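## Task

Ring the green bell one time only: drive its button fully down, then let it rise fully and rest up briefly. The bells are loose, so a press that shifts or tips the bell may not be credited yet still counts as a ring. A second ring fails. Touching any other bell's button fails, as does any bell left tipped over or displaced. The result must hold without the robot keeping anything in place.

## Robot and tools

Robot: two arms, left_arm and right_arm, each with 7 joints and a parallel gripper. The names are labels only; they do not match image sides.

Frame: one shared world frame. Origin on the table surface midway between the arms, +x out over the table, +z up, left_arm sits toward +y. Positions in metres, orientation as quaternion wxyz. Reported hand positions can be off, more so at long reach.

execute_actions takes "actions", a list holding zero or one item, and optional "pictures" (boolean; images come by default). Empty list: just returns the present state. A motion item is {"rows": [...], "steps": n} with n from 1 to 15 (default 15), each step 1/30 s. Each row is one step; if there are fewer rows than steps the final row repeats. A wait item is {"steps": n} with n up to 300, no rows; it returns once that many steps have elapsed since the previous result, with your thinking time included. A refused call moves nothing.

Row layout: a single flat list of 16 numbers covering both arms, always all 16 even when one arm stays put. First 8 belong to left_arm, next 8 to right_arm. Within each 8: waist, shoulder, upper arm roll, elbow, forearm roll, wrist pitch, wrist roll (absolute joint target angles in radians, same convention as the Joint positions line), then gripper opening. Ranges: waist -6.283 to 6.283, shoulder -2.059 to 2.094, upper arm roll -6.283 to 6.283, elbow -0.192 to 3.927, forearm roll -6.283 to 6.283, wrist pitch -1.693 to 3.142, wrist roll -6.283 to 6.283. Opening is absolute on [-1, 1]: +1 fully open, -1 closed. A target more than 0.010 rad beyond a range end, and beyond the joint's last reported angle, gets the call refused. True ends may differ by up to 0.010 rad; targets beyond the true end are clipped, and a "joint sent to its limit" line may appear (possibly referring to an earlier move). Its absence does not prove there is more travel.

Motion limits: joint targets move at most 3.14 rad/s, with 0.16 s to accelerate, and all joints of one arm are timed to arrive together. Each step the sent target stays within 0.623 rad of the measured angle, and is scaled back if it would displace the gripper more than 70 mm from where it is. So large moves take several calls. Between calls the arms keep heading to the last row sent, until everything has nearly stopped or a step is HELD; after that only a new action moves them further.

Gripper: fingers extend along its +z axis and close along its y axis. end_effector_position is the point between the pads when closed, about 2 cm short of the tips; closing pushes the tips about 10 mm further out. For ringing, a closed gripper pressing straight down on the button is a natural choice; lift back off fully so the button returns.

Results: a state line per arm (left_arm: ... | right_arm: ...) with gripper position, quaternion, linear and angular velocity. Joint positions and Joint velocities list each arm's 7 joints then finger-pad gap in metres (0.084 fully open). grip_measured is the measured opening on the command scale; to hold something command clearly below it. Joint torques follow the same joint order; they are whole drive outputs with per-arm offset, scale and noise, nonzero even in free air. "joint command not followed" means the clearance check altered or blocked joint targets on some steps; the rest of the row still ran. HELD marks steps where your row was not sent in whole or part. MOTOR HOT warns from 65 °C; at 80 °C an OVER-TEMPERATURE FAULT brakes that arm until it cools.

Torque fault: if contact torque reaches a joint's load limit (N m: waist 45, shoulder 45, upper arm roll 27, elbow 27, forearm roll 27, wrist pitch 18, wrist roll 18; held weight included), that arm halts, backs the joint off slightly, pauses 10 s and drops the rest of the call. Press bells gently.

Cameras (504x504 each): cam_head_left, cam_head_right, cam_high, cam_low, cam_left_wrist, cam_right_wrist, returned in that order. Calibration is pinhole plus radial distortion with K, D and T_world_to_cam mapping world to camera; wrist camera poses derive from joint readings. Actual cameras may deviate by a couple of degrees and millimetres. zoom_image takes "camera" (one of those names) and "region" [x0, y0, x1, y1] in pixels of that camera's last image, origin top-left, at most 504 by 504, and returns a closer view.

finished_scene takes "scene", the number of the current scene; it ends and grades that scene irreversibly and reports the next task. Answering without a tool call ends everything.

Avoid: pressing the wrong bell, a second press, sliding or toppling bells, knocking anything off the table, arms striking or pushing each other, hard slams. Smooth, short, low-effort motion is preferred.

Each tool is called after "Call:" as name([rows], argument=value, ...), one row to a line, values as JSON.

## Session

Call:
execute_actions(actions=[])

Scene clock: 0.00 s of 5100.00 s.
left_arm: end_effector_position=(+0.1026, +0.4378, +0.2880) grip_measured=+1.00 end_effector_quat_wxyz=(+0.022, +0.939, +0.343, +0.017) end_effector_velocity=(-0.001, +0.000, +0.000) end_effector_angular_velocity=(+0.001, +0.000, +0.004) | right_arm: end_effector_position=(+0.5839, +0.3890, +0.2203) grip_measured=+1.00 end_effector_quat_wxyz=(-0.086, +0.712, +0.073, +0.693) end_effector_velocity=(-0.000, +0.000, +0.001) end_effector_angular_velocity=(+0.002, +0.000, +0.000)
Joint positions: left_arm=[ 1.073 -1.118  0.086  0.512  0.021  1.631  0.358  0.084] | right_arm=[ 1.127  1.141 -0.413  2.223 -1.618  0.75   2.203  0.084]
Joint velocities: left_arm=[ 0.003 -0.     0.    -0.     0.    -0.    -0.001  0.   ] | right_arm=[ 0.    -0.     0.     0.001  0.001 -0.     0.001  0.   ]
Joint torques (N m, as the arm reports them, + toward a larger angle): no reading
camera_calibration (this result's frames):
cam_left_wrist: T_world_to_cam=[[0.640558, -0.764441, 0.0729074, 0.275557], [-0.765421, -0.643235, -0.0194685, 0.433854], [0.0617791, -0.0433341, -0.997149, 0.431756], [0, 0, 0, 1]] pos_world=[0.128897, 0.508427, 0.418881]
cam_right_wrist: T_world_to_cam=[[0.210749, -0.977409, -0.0160055, 0.292562], [-0.022182, 0.0115875, -0.999687, 0.299538], [0.977288, 0.211038, -0.0192388, -0.522779], [0, 0, 0, 1]] pos_world=[0.455893, 0.392809, 0.294069]

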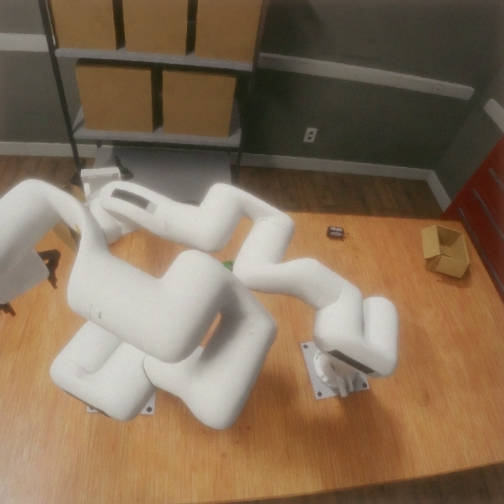

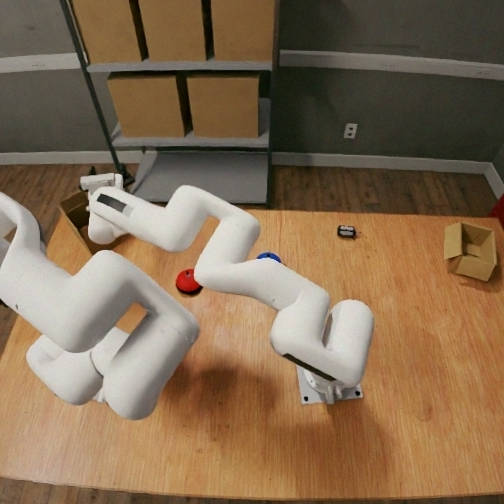

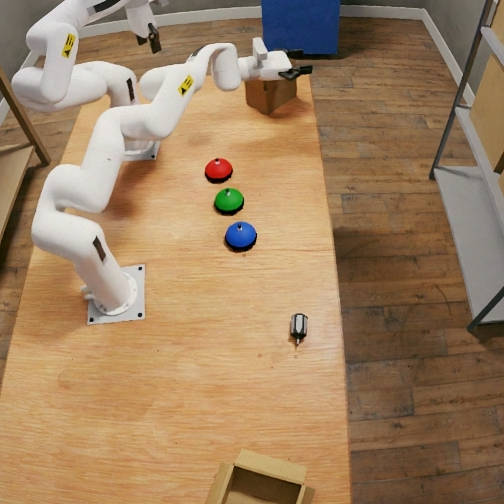

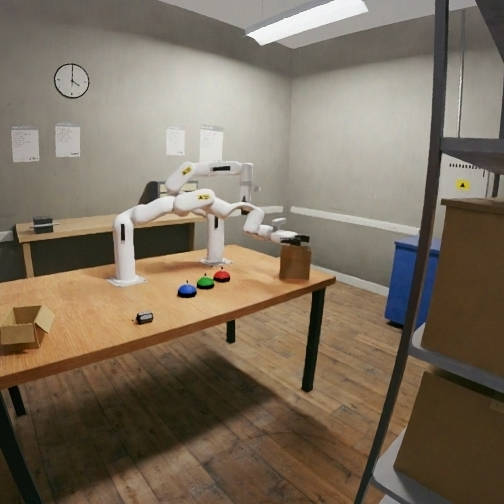

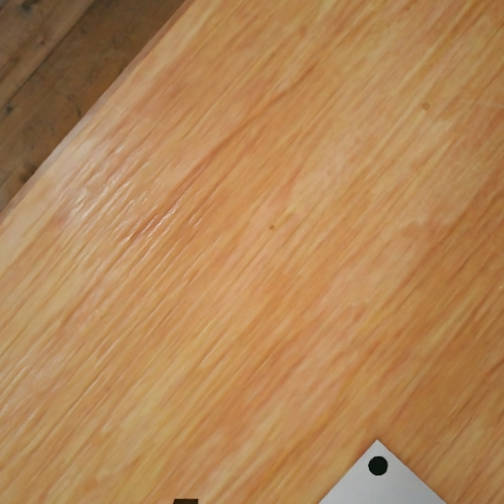

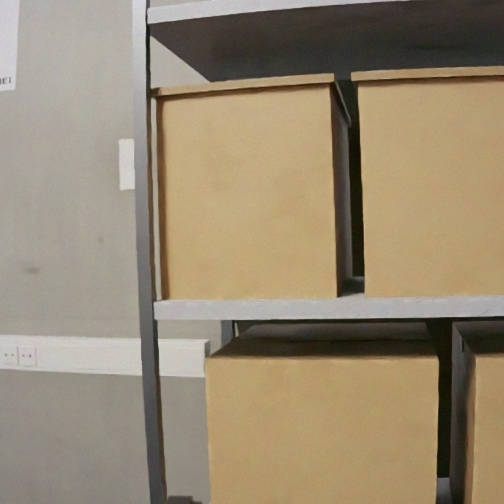

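Call:
execute_actions([
  {"rows":[[1.073,-1.118,0.086,0.512,0.021,1.631,0.358,1,0.9,0.2,-0.2,1.9,-0.8,0.8,1.4,-1]]},
], pictures=false)

Call:
execute_actions([
  {"steps":25},
], pictures=false)

Call:
execute_actions([
  {"rows":[[1.073,-1.118,0.086,0.512,0.021,1.631,0.358,1,0.699,-0.067,0,0.8,0,0.867,0.56,-1]]},
], pictures=false)

Call:
execute_actions([
  {"steps":40},
])

Scene clock: 9.07 s of 5100.00 s.
left_arm: end_effector_position=(+0.1026, +0.4378, +0.2878) grip_measured=+1.00 end_effector_quat_wxyz=(+0.022, +0.939, +0.343, +0.017) end_effector_velocity=(-0.000, +0.000, +0.000) end_effector_angular_velocity=(+0.001, -0.001, +0.001) | right_arm: end_effector_position=(+0.6209, +0.2750, +0.4154) grip_measured=-1.00 end_effector_quat_wxyz=(-0.082, +0.794, -0.068, +0.598) end_effector_velocity=(-0.042, -0.218, +0.480) end_effector_angular_velocity=(+0.519, +0.409, -0.066)
Joint positions: left_arm=[ 1.073 -1.118  0.086  0.512  0.021  1.631  0.358  0.084] | right_arm=[ 0.995  0.667 -0.291  2.039 -1.174  0.779  1.764  0.   ]
Joint velocities: left_arm=[ 0.002 -0.    -0.     0.    -0.001 -0.001  0.001  0.   ] | right_arm=[-0.206 -1.045  0.207 -0.3    0.829  0.046 -0.807  0.   ]
Joint torques (N m, as the arm reports them, + toward a larger angle): left_arm=[-0.48  1.35 -0.66 11.45  0.41 -2.01  0.49] | right_arm=[ -0.5  -39.65  -4.11  17.75  -0.78  -1.19  -0.87]
Steps of this call (steps 1 to 90: nothing new was sent; then 5.57 s passed at rest; steps 91 to 105: all 15 steps of this action). Readings (joint positions):
91: left_arm=[1.073 -1.118 0.086 0.512 0.021 1.631 0.358] | right_arm=[1.127 1.141 -0.412 2.223 -1.617 0.750 2.202]
92: left_arm=[1.073 -1.118 0.086 0.512 0.021 1.631 0.358] | right_arm=[1.124 1.133 -0.407 2.216 -1.607 0.750 2.191]
94: left_arm=[1.073 -1.118 0.086 0.512 0.021 1.631 0.358] | right_arm=[1.104 1.076 -0.379 2.175 -1.540 0.754 2.123]
98: left_arm=[1.073 -1.118 0.086 0.512 0.021 1.631 0.358] | right_arm=[1.050 0.917 -0.343 2.116 -1.389 0.767 1.974]
105: the state above

Scene clock: 9.90 s of 5100.00 s.
left_arm: end_effector_position=(+0.1026, +0.4378, +0.2878) grip_measured=+1.00 end_effector_quat_wxyz=(+0.022, +0.939, +0.343, +0.017) end_effector_velocity=(-0.000, +0.000, +0.000) end_effector_angular_velocity=(+0.001, -0.000, +0.001) | right_arm: end_effector_position=(+0.5686, +0.1658, +0.6109) grip_measured=-1.00 end_effector_quat_wxyz=(-0.185, +0.824, -0.111, +0.523) end_effector_velocity=(-0.003, -0.017, +0.041) end_effector_angular_velocity=(+0.054, -0.041, -0.010)
Joint positions: left_arm=[ 1.073 -1.118  0.086  0.512  0.021  1.631  0.358  0.084] | right_arm=[ 0.9    0.202 -0.2    1.9   -0.8    0.8    1.4    0.   ]
Joint velocities: left_arm=[ 0.001  0.    -0.     0.     0.    -0.001 -0.     0.   ] | right_arm=[-0.005 -0.037 -0.008  0.029  0.002 -0.002 -0.001  0.   ]
Joint torques (N m, as the arm reports them, + toward a larger angle): left_arm=[-0.41  1.42 -0.71 11.44  0.34 -2.05  0.49] | right_arm=[  0.12 -26.84  -0.63  16.35  -0.77  -1.85  -0.94]
Steps of this call (steps 1 to 25: the robot went on to your last target). Readings (joint positions):
1: left_arm=[1.073 -1.118 0.086 0.512 0.021 1.631 0.358] | right_arm=[0.988 0.632 -0.285 2.029 -1.146 0.780 1.737]
2: left_arm=[1.073 -1.118 0.086 0.512 0.021 1.631 0.358] | right_arm=[0.981 0.597 -0.278 2.018 -1.118 0.782 1.710]
4: left_arm=[1.073 -1.118 0.086 0.512 0.021 1.631 0.358] | right_arm=[0.967 0.527 -0.264 1.997 -1.062 0.785 1.655]
8: left_arm=[1.073 -1.118 0.086 0.512 0.021 1.631 0.358] | right_arm=[0.938 0.385 -0.236 1.956 -0.949 0.792 1.545]
25: the state above

Scene clock: 10.40 s of 5100.00 s.
left_arm: end_effector_position=(+0.1026, +0.4378, +0.2878) grip_measured=+1.00 end_effector_quat_wxyz=(+0.022, +0.939, +0.343, +0.017) end_effector_velocity=(+0.000, -0.000, -0.000) end_effector_angular_velocity=(-0.001, -0.000, -0.001) | right_arm: end_effector_position=(+0.4951, +0.1312, +0.3755) grip_measured=-1.00 end_effector_quat_wxyz=(-0.087, +0.959, +0.026, +0.270) end_effector_velocity=(-0.224, -0.120, -0.520) end_effector_angular_velocity=(-0.609, +1.016, +0.428)
Joint positions: left_arm=[ 1.073 -1.118  0.086  0.512  0.021  1.631  0.358  0.084] | right_arm=[ 0.777  0.038 -0.078  1.373 -0.335  0.841  0.92   0.   ]
Joint velocities: left_arm=[-0.001  0.     0.    -0.    -0.     0.    -0.    -0.   ] | right_arm=[-0.154 -0.202  0.157 -1.116  0.666  0.052 -0.715  0.   ]
Joint torques (N m, as the arm reports them, + toward a larger angle): left_arm=[-0.53  1.36 -0.56 11.46  0.37 -1.96  0.45] | right_arm=[  0.09 -26.21   0.16  18.59  -1.1   -2.19  -0.87]
Steps of this call (steps 1 to 15: all 15 steps of this action). Readings (joint positions):
1: left_arm=[1.073 -1.118 0.086 0.512 0.021 1.631 0.358] | right_arm=[0.900 0.200 -0.200 1.899 -0.799 0.800 1.399]
2: left_arm=[1.073 -1.118 0.086 0.512 0.021 1.631 0.358] | right_arm=[0.897 0.196 -0.196 1.890 -0.789 0.801 1.387]
4: left_arm=[1.073 -1.118 0.086 0.512 0.021 1.631 0.358] | right_arm=[0.875 0.164 -0.171 1.821 -0.717 0.808 1.315]
8: left_arm=[1.073 -1.118 0.086 0.512 0.021 1.631 0.358] | right_arm=[0.825 0.101 -0.127 1.642 -0.541 0.825 1.141]
15: the state above

Scene clock: 11.73 s of 5100.00 s.
left_arm: end_effector_position=(+0.1026, +0.4378, +0.2878) grip_measured=+1.00 end_effector_quat_wxyz=(+0.022, +0.939, +0.343, +0.017) end_effector_velocity=(-0.000, -0.000, -0.000) end_effector_angular_velocity=(-0.001, +0.001, +0.000) | right_arm: end_effector_position=(+0.3371, +0.0294, +0.1488) grip_measured=-1.00 end_effector_quat_wxyz=(-0.000, +0.992, +0.126, +0.000) end_effector_velocity=(+0.000, -0.000, -0.000) end_effector_angular_velocity=(-0.000, +0.000, -0.000)
Joint positions: left_arm=[ 1.073 -1.118  0.086  0.512  0.021  1.631  0.358  0.084] | right_arm=[ 0.699 -0.067 -0.     0.8   -0.     0.867  0.56   0.   ]
Joint velocities: left_arm=[ 0.     0.    -0.     0.     0.     0.001 -0.    -0.   ] | right_arm=[-0.     0.002 -0.001  0.    -0.    -0.001 -0.     0.   ]
Joint torques (N m, as the arm reports them, + toward a larger angle): left_arm=[-0.51  1.34 -0.62 11.51  0.32 -2.05  0.49] | right_arm=[ -0.34 -21.41   0.    16.4   -0.48  -1.88  -0.83]
Steps of this call (steps 1 to 40: the robot went on to your last target). Readings (joint positions):
1: left_arm=[1.073 -1.118 0.086 0.512 0.021 1.631 0.358] | right_arm=[0.772 0.031 -0.073 1.336 -0.313 0.843 0.897]
2: left_arm=[1.073 -1.118 0.086 0.512 0.021 1.631 0.358] | right_arm=[0.767 0.025 -0.068 1.299 -0.292 0.844 0.874]
4: left_arm=[1.073 -1.118 0.086 0.512 0.021 1.631 0.358] | right_arm=[0.757 0.011 -0.058 1.225 -0.249 0.848 0.827]
8: left_arm=[1.073 -1.118 0.086 0.512 0.021 1.631 0.358] | right_arm=[0.737 -0.015 -0.038 1.077 -0.163 0.854 0.735]
40: the state above
camera_calibration (this result's frames):
cam_left_wrist: T_world_to_cam=[[0.640936, -0.764062, 0.0735503, 0.275182], [-0.765076, -0.643649, -0.0193392, 0.433888], [0.0621169, -0.0438764, -0.997104, 0.431772], [0, 0, 0, 1]] pos_world=[0.128763, 0.508472, 0.418673]
cam_right_wrist: T_world_to_cam=[[0.2537, -0.967192, 0.0132772, -0.0271951], [-0.967247, -0.253785, -0.00510175, 0.405172], [0.00830393, -0.0115481, -0.999899, 0.272113], [0, 0, 0, 1]] pos_world=[0.396542, 0.079666, 0.274514]

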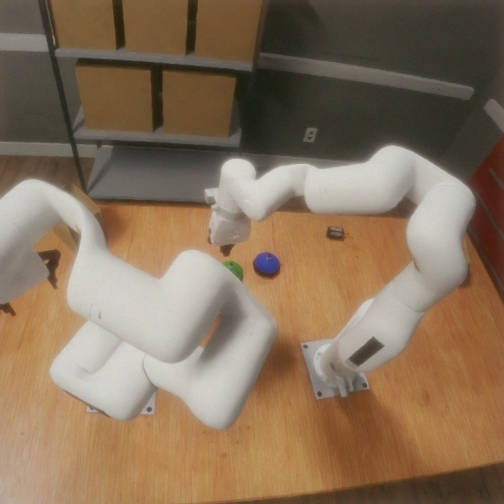

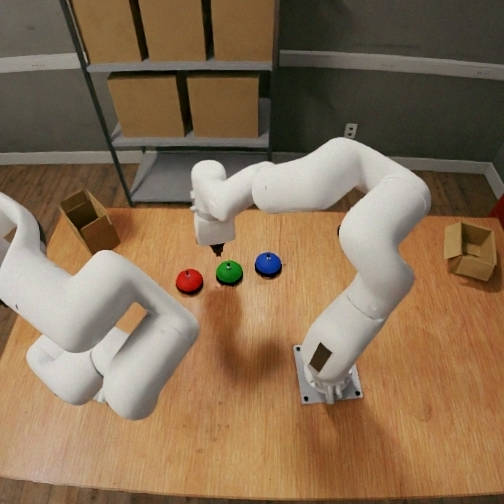

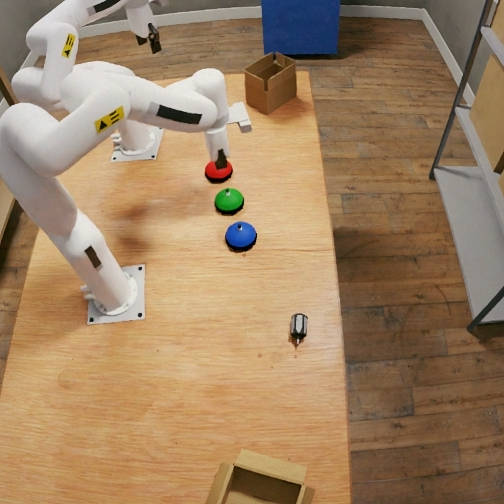

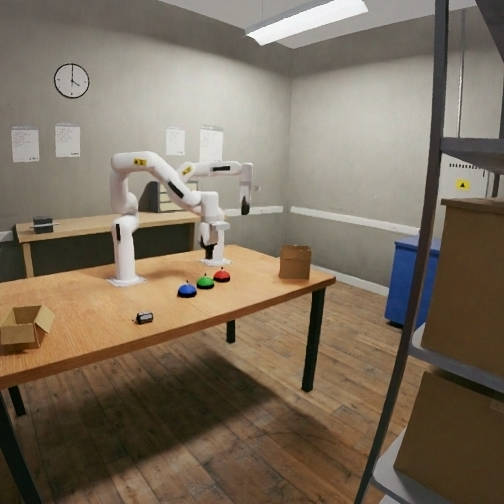

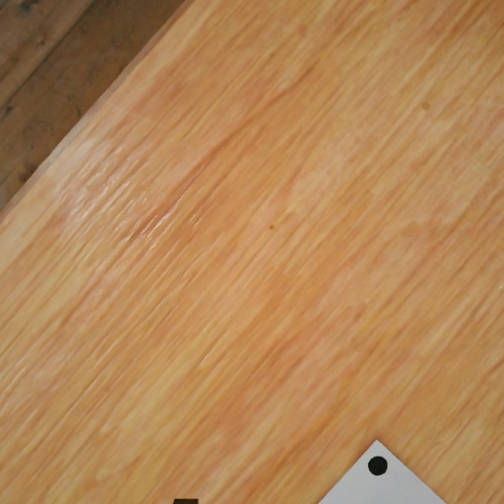

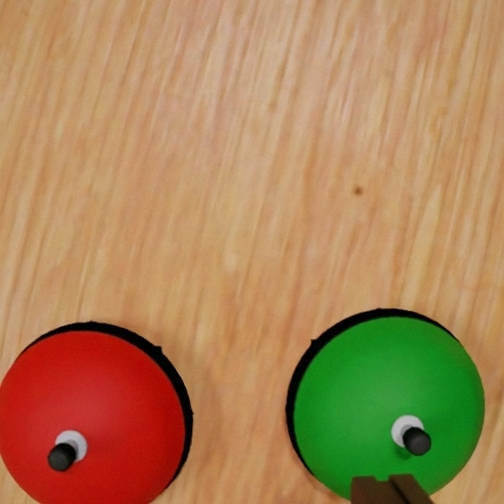

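Call:
execute_actions([
  {"rows":[[1.073,-1.118,0.086,0.512,0.021,1.631,0.358,1,0.6414,0.02,0,0.7345,0,0.7145,0.56,-1]]},
], pictures=false)

Call:
execute_actions([
  {"steps":8},
])

Call:
zoom_image(camera="cam_low", region=[170,240,250,300])

Call:
zoom_image(camera="cam_head_right", region=[190,230,270,290])

Call:
zoom_image(camera="cam_high", region=[190,155,270,215])

Scene clock: 19.77 s of 5100.00 s.
left_arm: end_effector_position=(+0.1026, +0.4378, +0.2878) grip_measured=+1.00 end_effector_quat_wxyz=(+0.022, +0.939, +0.343, +0.017) end_effector_velocity=(-0.000, +0.000, -0.000) end_effector_angular_velocity=(-0.000, +0.000, +0.002) | right_arm: end_effector_position=(+0.3526, +0.0113, +0.1005) grip_measured=-1.00 end_effector_quat_wxyz=(-0.001, +0.995, +0.098, +0.001) end_effector_velocity=(-0.007, -0.011, -0.012) end_effector_angular_velocity=(-0.024, +0.025, -0.007)
Joint positions: left_arm=[ 1.073 -1.118  0.086  0.512  0.021  1.631  0.358  0.084] | right_arm=[ 0.642  0.019  0.     0.736 -0.     0.714  0.56   0.   ]
Joint velocities: left_arm=[ 0.002 -0.    -0.    -0.     0.     0.001  0.    -0.   ] | right_arm=[-0.003  0.01  -0.005 -0.02  -0.     0.004 -0.     0.   ]
Joint torques (N m, as the arm reports them, + toward a larger angle): left_arm=[-0.24  1.21 -0.51 11.46  0.31 -2.01  0.48] | right_arm=[ -0.39 -22.51   0.04  15.38  -0.44  -1.99  -0.84]
Steps of this call (steps 1 to 15: the robot went on to your last target; steps 16 to 90: nothing new was sent; then 4.53 s passed at rest; steps 91 to 105: all 15 steps of this action). Readings (joint positions):
91: left_arm=[1.073 -1.118 0.086 0.512 0.021 1.631 0.358] | right_arm=[0.699 -0.067 0.000 0.800 0.000 0.866 0.560]
92: left_arm=[1.073 -1.118 0.086 0.512 0.021 1.631 0.358] | right_arm=[0.695 -0.062 0.001 0.797 0.000 0.854 0.560]
94: left_arm=[1.073 -1.118 0.086 0.512 0.021 1.631 0.358] | right_arm=[0.671 -0.028 0.003 0.774 0.000 0.786 0.560]
98: left_arm=[1.073 -1.118 0.086 0.512 0.021 1.631 0.358] | right_arm=[0.640 0.025 -0.004 0.727 -0.000 0.720 0.560]
105: the state above

Scene clock: 20.03 s of 5100.00 s.
left_arm: end_effector_position=(+0.1026, +0.4378, +0.2878) grip_measured=+1.00 end_effector_quat_wxyz=(+0.022, +0.939, +0.343, +0.017) end_effector_velocity=(+0.000, -0.000, +0.000) end_effector_angular_velocity=(-0.000, -0.001, +0.000) | right_arm: end_effector_position=(+0.3522, +0.0105, +0.0996) grip_measured=-1.00 end_effector_quat_wxyz=(-0.000, +0.995, +0.097, +0.000) end_effector_velocity=(-0.000, -0.000, -0.000) end_effector_angular_velocity=(-0.000, +0.000, -0.001)
Joint positions: left_arm=[ 1.073 -1.118  0.086  0.512  0.021  1.631  0.358  0.084] | right_arm=[ 0.641  0.02   0.     0.735 -0.     0.715  0.56   0.   ]
Joint velocities: left_arm=[ 0.001 -0.    -0.     0.001 -0.001  0.     0.    -0.   ] | right_arm=[-0.    -0.     0.    -0.001  0.    -0.     0.     0.   ]
Joint torques (N m, as the arm reports them, + toward a larger angle): left_arm=[-0.56  1.41 -0.54 11.53  0.35 -2.04  0.48] | right_arm=[  0.08 -22.48  -0.02  15.21  -0.49  -1.91  -0.89]
Steps of this call (steps 1 to 8: the robot went on to your last target). Readings (joint positions):
1: left_arm=[1.073 -1.118 0.086 0.512 0.021 1.631 0.358] | right_arm=[0.642 0.019 0.000 0.735 -0.000 0.715 0.560]
2: left_arm=[1.073 -1.118 0.086 0.512 0.021 1.631 0.358] | right_arm=[0.642 0.019 0.000 0.735 -0.000 0.715 0.560]
4: left_arm=[1.073 -1.118 0.086 0.512 0.021 1.631 0.358] | right_arm=[0.642 0.020 0.000 0.735 -0.000 0.715 0.560]
8: the state above
camera_calibration (this result's frames):
cam_left_wrist: T_world_to_cam=[[0.640936, -0.764062, 0.0735503, 0.275182], [-0.765076, -0.643649, -0.0193393, 0.433888], [0.062117, -0.0438764, -0.997104, 0.431772], [0, 0, 0, 1]] pos_world=[0.128763, 0.508472, 0.418673]
cam_right_wrist: T_world_to_cam=[[0.197716, -0.980171, 0.0131568, -0.0288075], [-0.980228, -0.197799, -0.00528283, 0.418723], [0.00778047, -0.0118521, -0.999899, 0.222691], [0, 0, 0, 1]] pos_world=[0.414408, 0.0572261, 0.22526]

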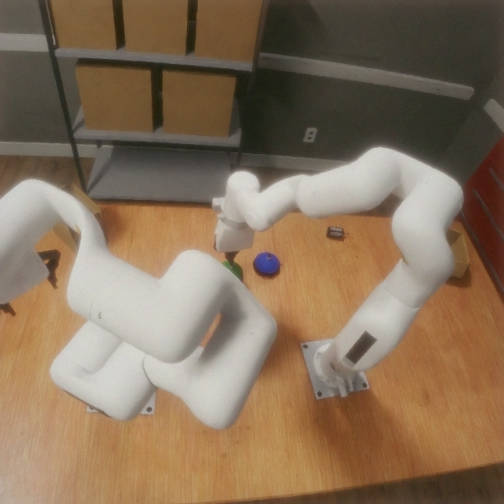

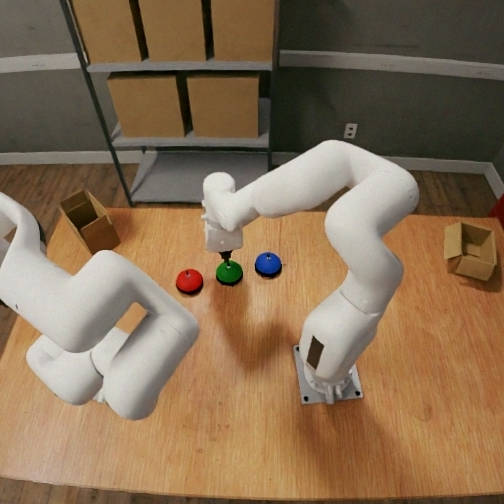

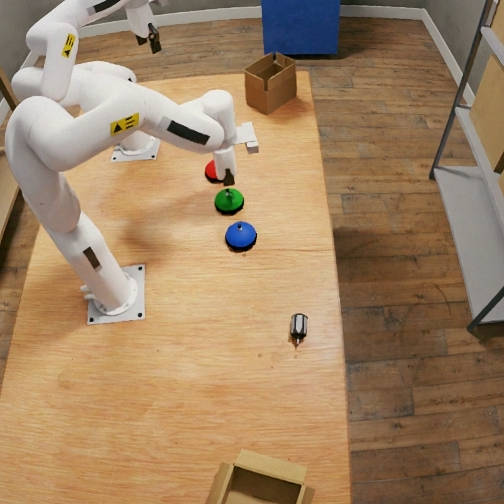

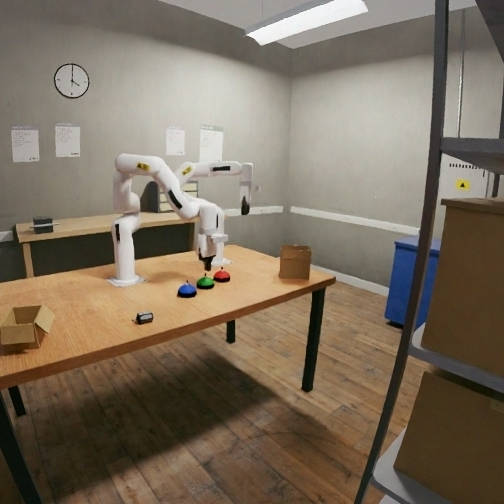

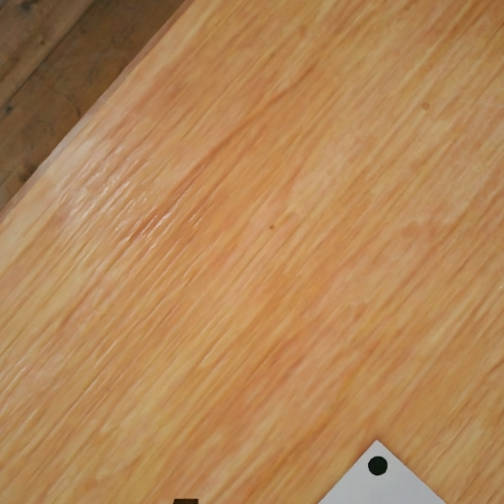

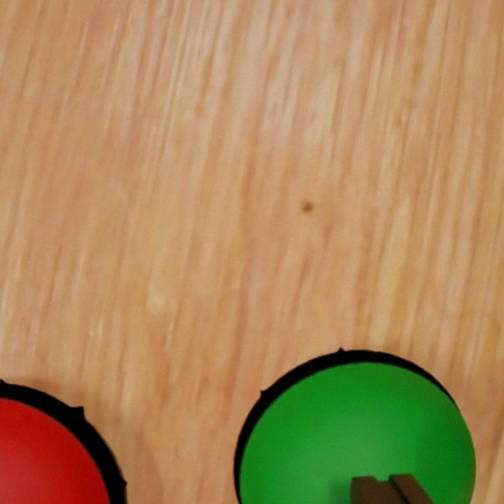

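Region (170, 240, 250, 300) of cam_low's 504x504 image, scaled by 6.300, with more detail than that image has; it fills the top 378 rows of this view, and the rest is white.

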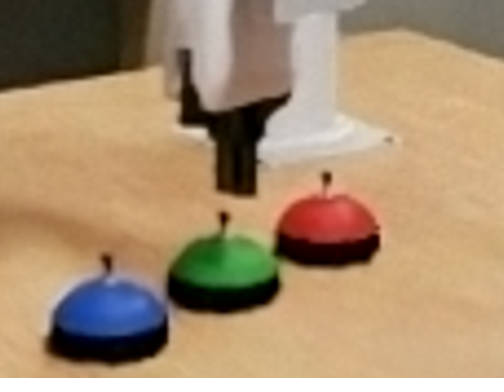

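Region (190, 230, 270, 290) of cam_head_right's 504x504 image, scaled by 6.300, with more detail than that image has; it fills the top 378 rows of this view, and the rest is white.

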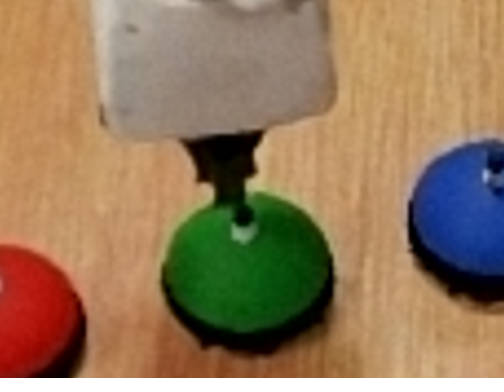

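Region (190, 155, 270, 215) of cam_high's 504x504 image, scaled by 6.300, with more detail than that image has; it fills the top 378 rows of this view, and the rest is white.

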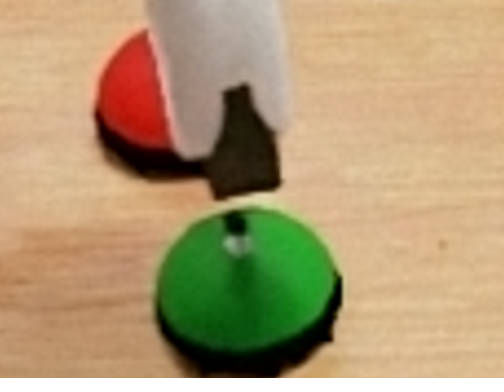

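Call:
execute_actions([
  {"rows":[[1.073,-1.118,0.086,0.512,0.021,1.631,0.358,1,0.635,0.014,0,0.699,0,0.685,0.56,-1]]},
], pictures=false)

Call:
execute_actions([
  {"steps":8},
])

Call:
zoom_image(camera="cam_low", region=[170,240,250,300])

Call:
zoom_image(camera="cam_head_right", region=[190,230,270,290])

Call:
zoom_image(camera="cam_high", region=[190,155,270,215])

Scene clock: 26.07 s of 5100.00 s.
left_arm: end_effector_position=(+0.1026, +0.4378, +0.2878) grip_measured=+1.00 end_effector_quat_wxyz=(+0.022, +0.939, +0.343, +0.017) end_effector_velocity=(-0.000, -0.000, -0.000) end_effector_angular_velocity=(-0.001, +0.000, -0.001) | right_arm: end_effector_position=(+0.3482, +0.0031, +0.0916) grip_measured=-1.00 end_effector_quat_wxyz=(-0.000, +0.996, +0.094, +0.000) end_effector_velocity=(-0.001, -0.001, -0.001) end_effector_angular_velocity=(-0.002, +0.002, +0.000)
Joint positions: left_arm=[ 1.073 -1.118  0.086  0.512  0.021  1.631  0.358  0.084] | right_arm=[0.635 0.014 0.    0.699 0.    0.685 0.56  0.   ]
Joint velocities: left_arm=[ 0.     0.    -0.    -0.    -0.     0.     0.001 -0.   ] | right_arm=[ 0.     0.001 -0.    -0.002  0.     0.001 -0.001  0.   ]
Joint torques (N m, as the arm reports them, + toward a larger angle): left_arm=[-0.45  1.42 -0.64 11.42  0.34 -1.98  0.5 ] | right_arm=[ -0.31 -22.01  -0.09  15.09  -0.49  -1.9   -0.83]
Steps of this call (steps 1 to 15: the robot went on to your last target; steps 16 to 90: nothing new was sent; then 2.53 s passed at rest; steps 91 to 105: all 15 steps of this action). Readings (joint positions):
91: left_arm=[1.073 -1.118 0.086 0.512 0.021 1.631 0.358] | right_arm=[0.641 0.020 0.000 0.734 -0.000 0.713 0.560]
92: left_arm=[1.073 -1.118 0.086 0.512 0.021 1.631 0.358] | right_arm=[0.640 0.018 0.000 0.727 0.000 0.705 0.560]
94: left_arm=[1.073 -1.118 0.086 0.512 0.021 1.631 0.358] | right_arm=[0.636 0.015 -0.000 0.706 0.000 0.691 0.560]
98: left_arm=[1.073 -1.118 0.086 0.512 0.021 1.631 0.358] | right_arm=[0.635 0.014 -0.000 0.698 -0.000 0.686 0.560]
105: the state above

Scene clock: 26.33 s of 5100.00 s.
left_arm: end_effector_position=(+0.1026, +0.4378, +0.2878) grip_measured=+1.00 end_effector_quat_wxyz=(+0.022, +0.939, +0.343, +0.017) end_effector_velocity=(+0.000, -0.000, -0.000) end_effector_angular_velocity=(-0.000, +0.001, -0.002) | right_arm: end_effector_position=(+0.3482, +0.0030, +0.0916) grip_measured=-1.00 end_effector_quat_wxyz=(-0.000, +0.996, +0.094, +0.000) end_effector_velocity=(+0.000, +0.000, -0.000) end_effector_angular_velocity=(-0.000, +0.000, +0.002)
Joint positions: left_arm=[ 1.073 -1.118  0.086  0.512  0.021  1.631  0.358  0.084] | right_arm=[ 0.635  0.014  0.     0.699 -0.     0.685  0.56   0.   ]
Joint velocities: left_arm=[-0.002 -0.    -0.    -0.     0.     0.     0.    -0.   ] | right_arm=[ 0.     0.001 -0.     0.001 -0.     0.001 -0.001  0.   ]
Joint torques (N m, as the arm reports them, + toward a larger angle): left_arm=[-0.35  1.33 -0.65 11.46  0.37 -2.03  0.48] | right_arm=[ -0.18 -22.15  -0.08  14.91  -0.61  -1.98  -0.92]
Steps of this call (steps 1 to 8: the robot went on to your last target). Readings (joint positions):
1: left_arm=[1.073 -1.118 0.086 0.512 0.021 1.631 0.358] | right_arm=[0.635 0.014 0.000 0.699 0.000 0.685 0.560]
2: left_arm=[1.073 -1.118 0.086 0.512 0.021 1.631 0.358] | right_arm=[0.635 0.014 0.000 0.699 -0.000 0.685 0.560]
4: left_arm=[1.073 -1.118 0.086 0.512 0.021 1.631 0.358] | right_arm=[0.635 0.014 0.000 0.699 0.000 0.685 0.560]
8: the state above
camera_calibration (this result's frames):
cam_left_wrist: T_world_to_cam=[[0.640937, -0.764062, 0.0735504, 0.275181], [-0.765076, -0.643649, -0.0193392, 0.433888], [0.062117, -0.0438765, -0.997104, 0.431772], [0, 0, 0, 1]] pos_world=[0.128763, 0.508472, 0.418673]
cam_right_wrist: T_world_to_cam=[[0.191329, -0.981436, 0.0132928, -0.0330163], [-0.981497, -0.19141, -0.00506437, 0.413624], [0.00751472, -0.0120779, -0.999899, 0.214709], [0, 0, 0, 1]] pos_world=[0.410674, 0.0493615, 0.217221]

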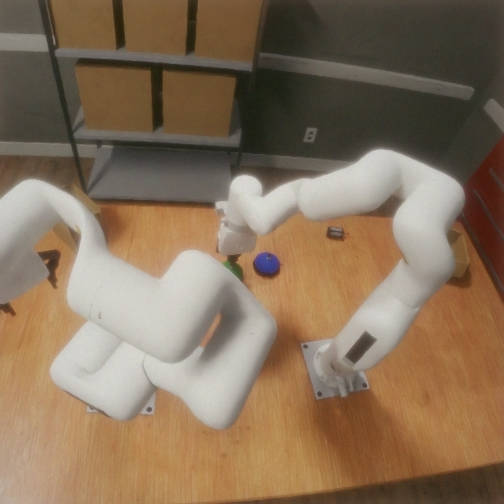

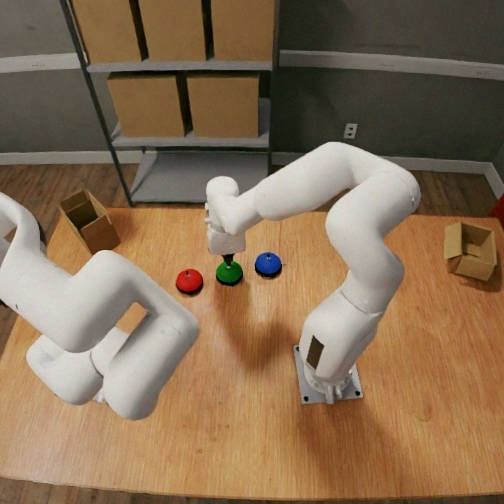

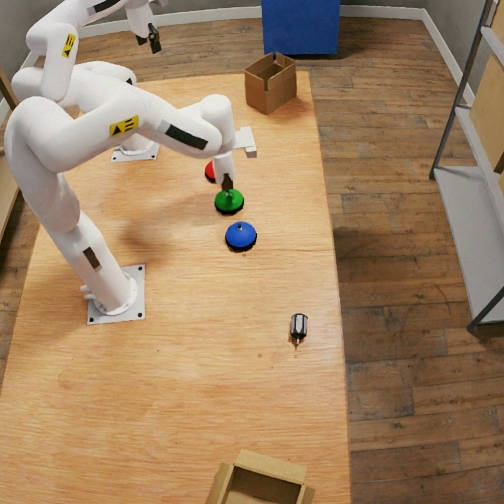

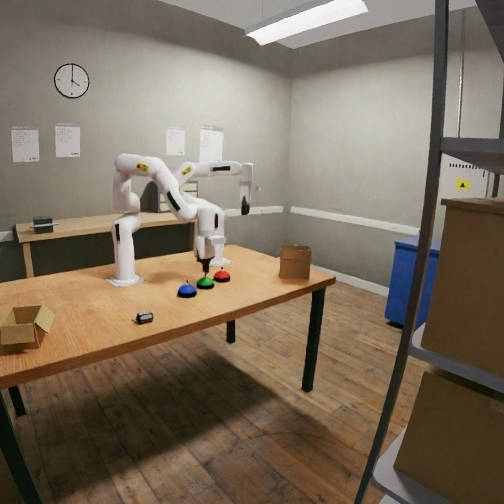

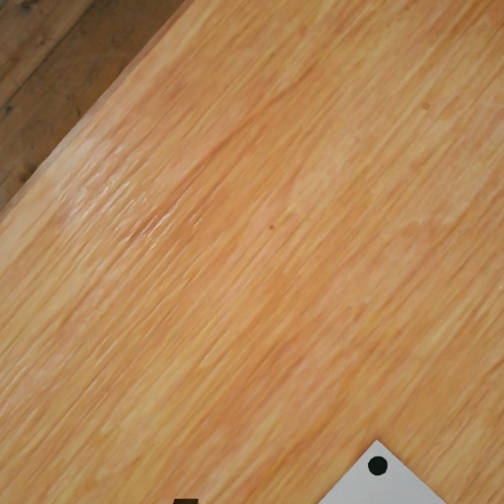

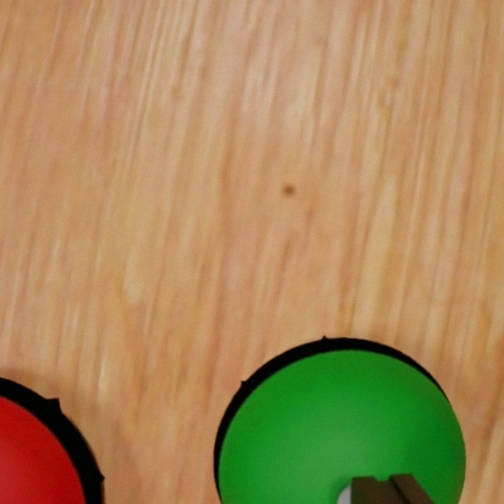

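Region (170, 240, 250, 300) of cam_low's 504x504 image, scaled by 6.300, with more detail than that image has; it fills the top 378 rows of this view, and the rest is white.

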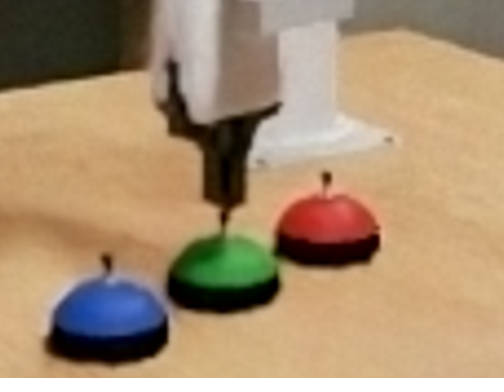

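Region (190, 230, 270, 290) of cam_head_right's 504x504 image, scaled by 6.300, with more detail than that image has; it fills the top 378 rows of this view, and the rest is white.

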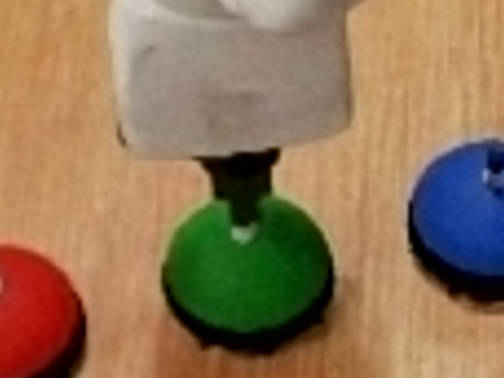

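Region (190, 155, 270, 215) of cam_high's 504x504 image, scaled by 6.300, with more detail than that image has; it fills the top 378 rows of this view, and the rest is white.

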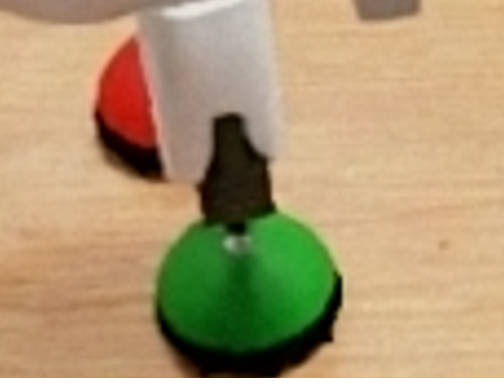

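Call:
execute_actions([
  {"rows":[[1.073,-1.118,0.086,0.512,0.021,1.631,0.358,1,0.635,0.025,0,0.6955,0,0.6705,0.56,-1],[1.073,-1.118,0.086,0.512,0.021,1.631,0.358,1,0.635,0.025,0,0.6955,0,0.6705,0.56,-1],[1.073,-1.118,0.086,0.512,0.021,1.631,0.358,1,0.635,0.025,0,0.6955,0,0.6705,0.56,-1],[1.073,-1.118,0.086,0.512,0.021,1.631,0.358,1,0.635,0.036,0,0.692,0,0.656,0.56,-1],[1.073,-1.118,0.086,0.512,0.021,1.631,0.358,1,0.635,0.036,0,0.692,0,0.656,0.56,-1],[1.073,-1.118,0.086,0.512,0.021,1.631,0.358,1,0.635,0.036,0,0.692,0,0.656,0.56,-1],[1.073,-1.118,0.086,0.512,0.021,1.631,0.358,1,0.635,0.0476,0,0.6886,0,0.641,0.56,-1]]},
])

Call:
zoom_image(camera="cam_low", region=[170,240,250,300])

Scene clock: 34.23 s of 5100.00 s.
left_arm: end_effector_position=(+0.1026, +0.4378, +0.2878) grip_measured=+1.00 end_effector_quat_wxyz=(+0.022, +0.939, +0.343, +0.017) end_effector_velocity=(-0.000, +0.000, +0.000) end_effector_angular_velocity=(+0.001, +0.000, +0.002) | right_arm: end_effector_position=(+0.3501, +0.0048, +0.0805) grip_measured=-1.00 end_effector_quat_wxyz=(-0.002, +0.996, +0.094, +0.003) end_effector_velocity=(-0.001, -0.000, -0.003) end_effector_angular_velocity=(-0.001, +0.003, -0.000)
Joint positions: left_arm=[ 1.073 -1.118  0.086  0.512  0.021  1.631  0.358  0.084] | right_arm=[ 0.635  0.043 -0.     0.692 -0.     0.641  0.56   0.   ]
Joint velocities: left_arm=[ 0.001  0.    -0.     0.     0.001 -0.    -0.001  0.   ] | right_arm=[ 0.     0.005  0.001 -0.003  0.001 -0.005  0.     0.   ]
Joint torques (N m, as the arm reports them, + toward a larger angle): left_arm=[-0.6   1.41 -0.64 11.51  0.41 -2.01  0.42] | right_arm=[-0.37 -9.06 -0.02  7.37 -0.52 -1.9  -0.82]
Steps of this call (steps 1 to 15: the robot went on to your last target; steps 16 to 90: nothing new was sent; then 4.40 s passed at rest; steps 91 to 105: all 15 steps of this action). Readings (joint positions):
91: left_arm=[1.073 -1.118 0.086 0.512 0.021 1.631 0.358] | right_arm=[0.635 0.014 -0.000 0.699 -0.000 0.684 0.560]
92: left_arm=[1.073 -1.118 0.086 0.512 0.021 1.631 0.358] | right_arm=[0.635 0.017 -0.000 0.698 0.000 0.679 0.560]
94: left_arm=[1.073 -1.118 0.086 0.512 0.021 1.631 0.358] | right_arm=[0.635 0.024 -0.000 0.696 0.000 0.672 0.560]
98: left_arm=[1.073 -1.118 0.086 0.512 0.021 1.631 0.358] | right_arm=[0.635 0.039 -0.000 0.692 0.000 0.652 0.560]
105: the state above
camera_calibration (this result's frames):
cam_left_wrist: T_world_to_cam=[[0.640937, -0.764062, 0.0735503, 0.275181], [-0.765076, -0.643649, -0.0193394, 0.433888], [0.0621171, -0.0438763, -0.997104, 0.431772], [0, 0, 0, 1]] pos_world=[0.128763, 0.508472, 0.418673]
cam_right_wrist: T_world_to_cam=[[0.191212, -0.981506, 0.00917633, -0.0311639], [-0.98146, -0.191312, -0.0116997, 0.416282], [0.0132388, -0.00676909, -0.999889, 0.201657], [0, 0, 0, 1]] pos_world=[0.411853, 0.0504172, 0.206791]

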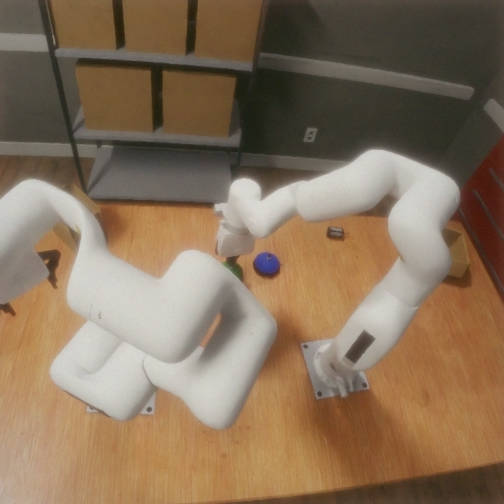

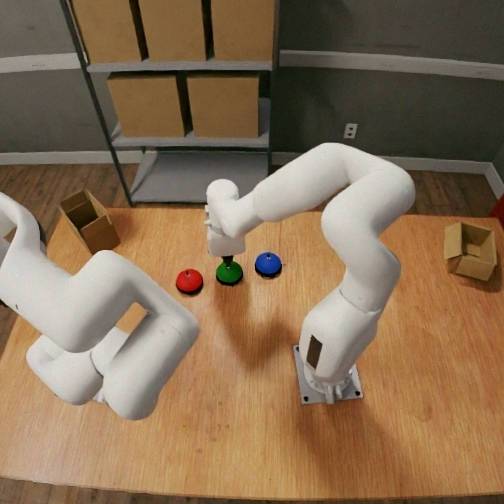

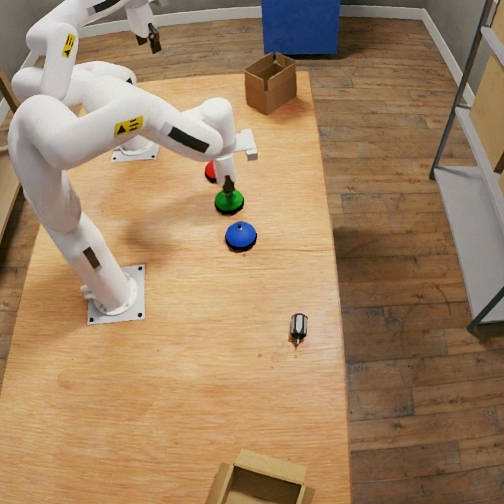

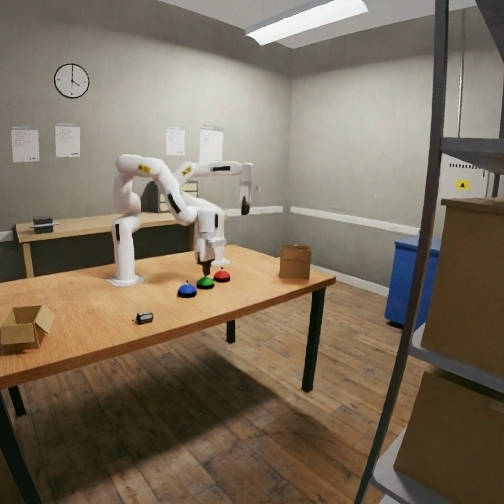

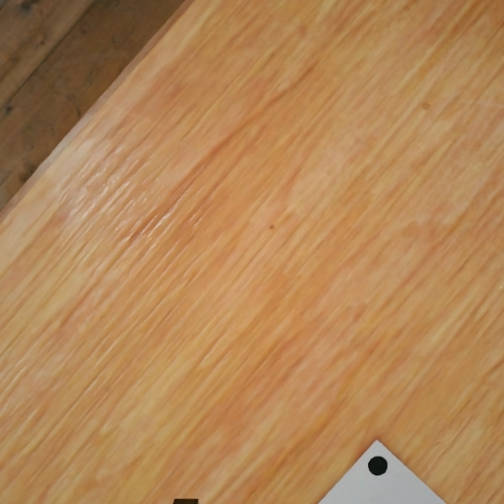

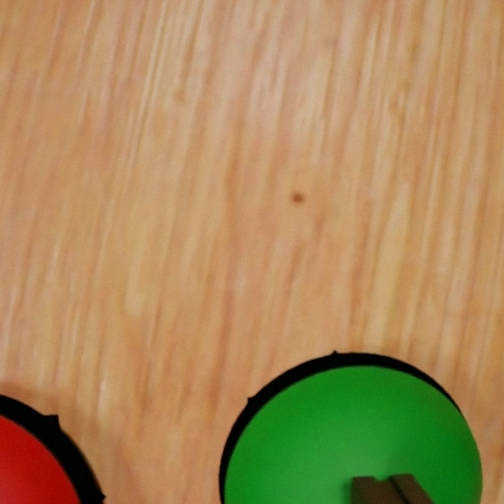

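Region (170, 240, 250, 300) of cam_low's 504x504 image, scaled by 6.300, with more detail than that image has; it fills the top 378 rows of this view, and the rest is white.

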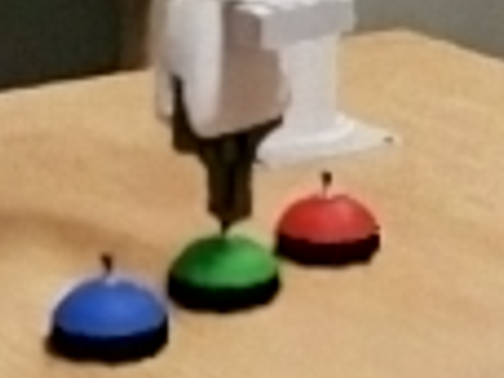

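Call:
execute_actions([
  {"rows":[[1.073,-1.118,0.086,0.512,0.021,1.631,0.358,1,0.635,-0.015,0,0.709,0,0.724,0.56,-1]]},
], pictures=false)

Call:
execute_actions([
  {"steps":20},
], pictures=false)

Call:
finished_scene(scene=2)

Scene clock: 37.40 s of 5100.00 s.
left_arm: end_effector_position=(+0.1026, +0.4378, +0.2878) grip_measured=+1.00 end_effector_quat_wxyz=(+0.022, +0.939, +0.343, +0.017) end_effector_velocity=(+0.000, -0.000, +0.000) end_effector_angular_velocity=(-0.000, +0.000, -0.002) | right_arm: end_effector_position=(+0.3471, +0.0021, +0.1026) grip_measured=-1.00 end_effector_quat_wxyz=(+0.001, +0.996, +0.094, -0.002) end_effector_velocity=(+0.007, +0.007, +0.011) end_effector_angular_velocity=(+0.021, -0.023, +0.001)
Joint positions: left_arm=[ 1.073 -1.118  0.086  0.512  0.021  1.631  0.358  0.084] | right_arm=[ 0.635 -0.013  0.     0.707  0.     0.724  0.56   0.   ]
Joint velocities: left_arm=[-0.001 -0.     0.     0.001  0.     0.001  0.    -0.   ] | right_arm=[-0.    -0.013  0.     0.015  0.    -0.003 -0.001  0.   ]
Joint torques (N m, as the arm reports them, + toward a larger angle): left_arm=[-0.4   1.2  -0.57 11.51  0.29 -2.05  0.5 ] | right_arm=[ -0.35 -21.29   0.05  15.18  -0.54  -1.9   -0.86]
Steps of this call (steps 1 to 15: the robot went on to your last target; steps 16 to 80: nothing new was sent; steps 81 to 95: all 15 steps of this action). Readings (joint positions):
81: left_arm=[1.073 -1.118 0.086 0.512 0.021 1.631 0.358] | right_arm=[0.635 0.045 0.000 0.692 0.000 0.642 0.560]
82: left_arm=[1.073 -1.118 0.086 0.512 0.021 1.631 0.358] | right_arm=[0.635 0.039 0.000 0.693 0.000 0.653 0.560]
84: left_arm=[1.073 -1.118 0.086 0.512 0.021 1.631 0.358] | right_arm=[0.635 0.012 0.000 0.692 0.000 0.701 0.560]
88: left_arm=[1.073 -1.118 0.086 0.512 0.021 1.631 0.358] | right_arm=[0.635 -0.010 0.000 0.703 0.000 0.724 0.560]
95: the state above

Scene clock: 38.07 s of 5100.00 s.
left_arm: end_effector_position=(+0.1026, +0.4378, +0.2878) grip_measured=+1.00 end_effector_quat_wxyz=(+0.022, +0.939, +0.343, +0.017) end_effector_velocity=(+0.000, +0.000, +0.000) end_effector_angular_velocity=(+0.001, -0.000, -0.001) | right_arm: end_effector_position=(+0.3480, +0.0028, +0.1040) grip_measured=-1.00 end_effector_quat_wxyz=(+0.000, +0.996, +0.094, -0.000) end_effector_velocity=(+0.000, +0.000, +0.001) end_effector_angular_velocity=(+0.002, -0.001, -0.001)
Joint positions: left_arm=[ 1.073 -1.118  0.086  0.512  0.021  1.631  0.358  0.084] | right_arm=[ 0.635 -0.015  0.     0.709 -0.     0.724  0.56   0.   ]
Joint velocities: left_arm=[-0. -0.  0.  0.  0. -0.  0. -0.] | right_arm=[ 0.    -0.002 -0.001  0.001  0.001  0.    -0.     0.   ]
Joint torques (N m, as the arm reports them, + toward a larger angle): left_arm=[-0.36  1.27 -0.7  11.46  0.34 -2.12  0.45] | right_arm=[ -0.28 -21.71  -0.03  15.3   -0.52  -1.95  -0.83]
Steps of this call (steps 1 to 15: the robot went on to your last target; steps 16 to 20: nothing new was sent). Readings (joint positions):
1: left_arm=[1.073 -1.118 0.086 0.512 0.021 1.631 0.358] | right_arm=[0.635 -0.013 0.000 0.708 0.000 0.724 0.560]
2: left_arm=[1.073 -1.118 0.086 0.512 0.021 1.631 0.358] | right_arm=[0.635 -0.014 0.000 0.708 0.000 0.724 0.560]
4: left_arm=[1.073 -1.118 0.086 0.512 0.021 1.631 0.358] | right_arm=[0.635 -0.014 0.000 0.708 0.000 0.724 0.560]
8: left_arm=[1.073 -1.118 0.086 0.512 0.021 1.631 0.358] | right_arm=[0.635 -0.015 0.000 0.709 0.000 0.724 0.560]
20: the state above
All arms were judged still, so your last target was given up. Only a new action makes them travel on or press farther. Fingers that are still opening or closing keep moving.

The scene is finished: the task was done.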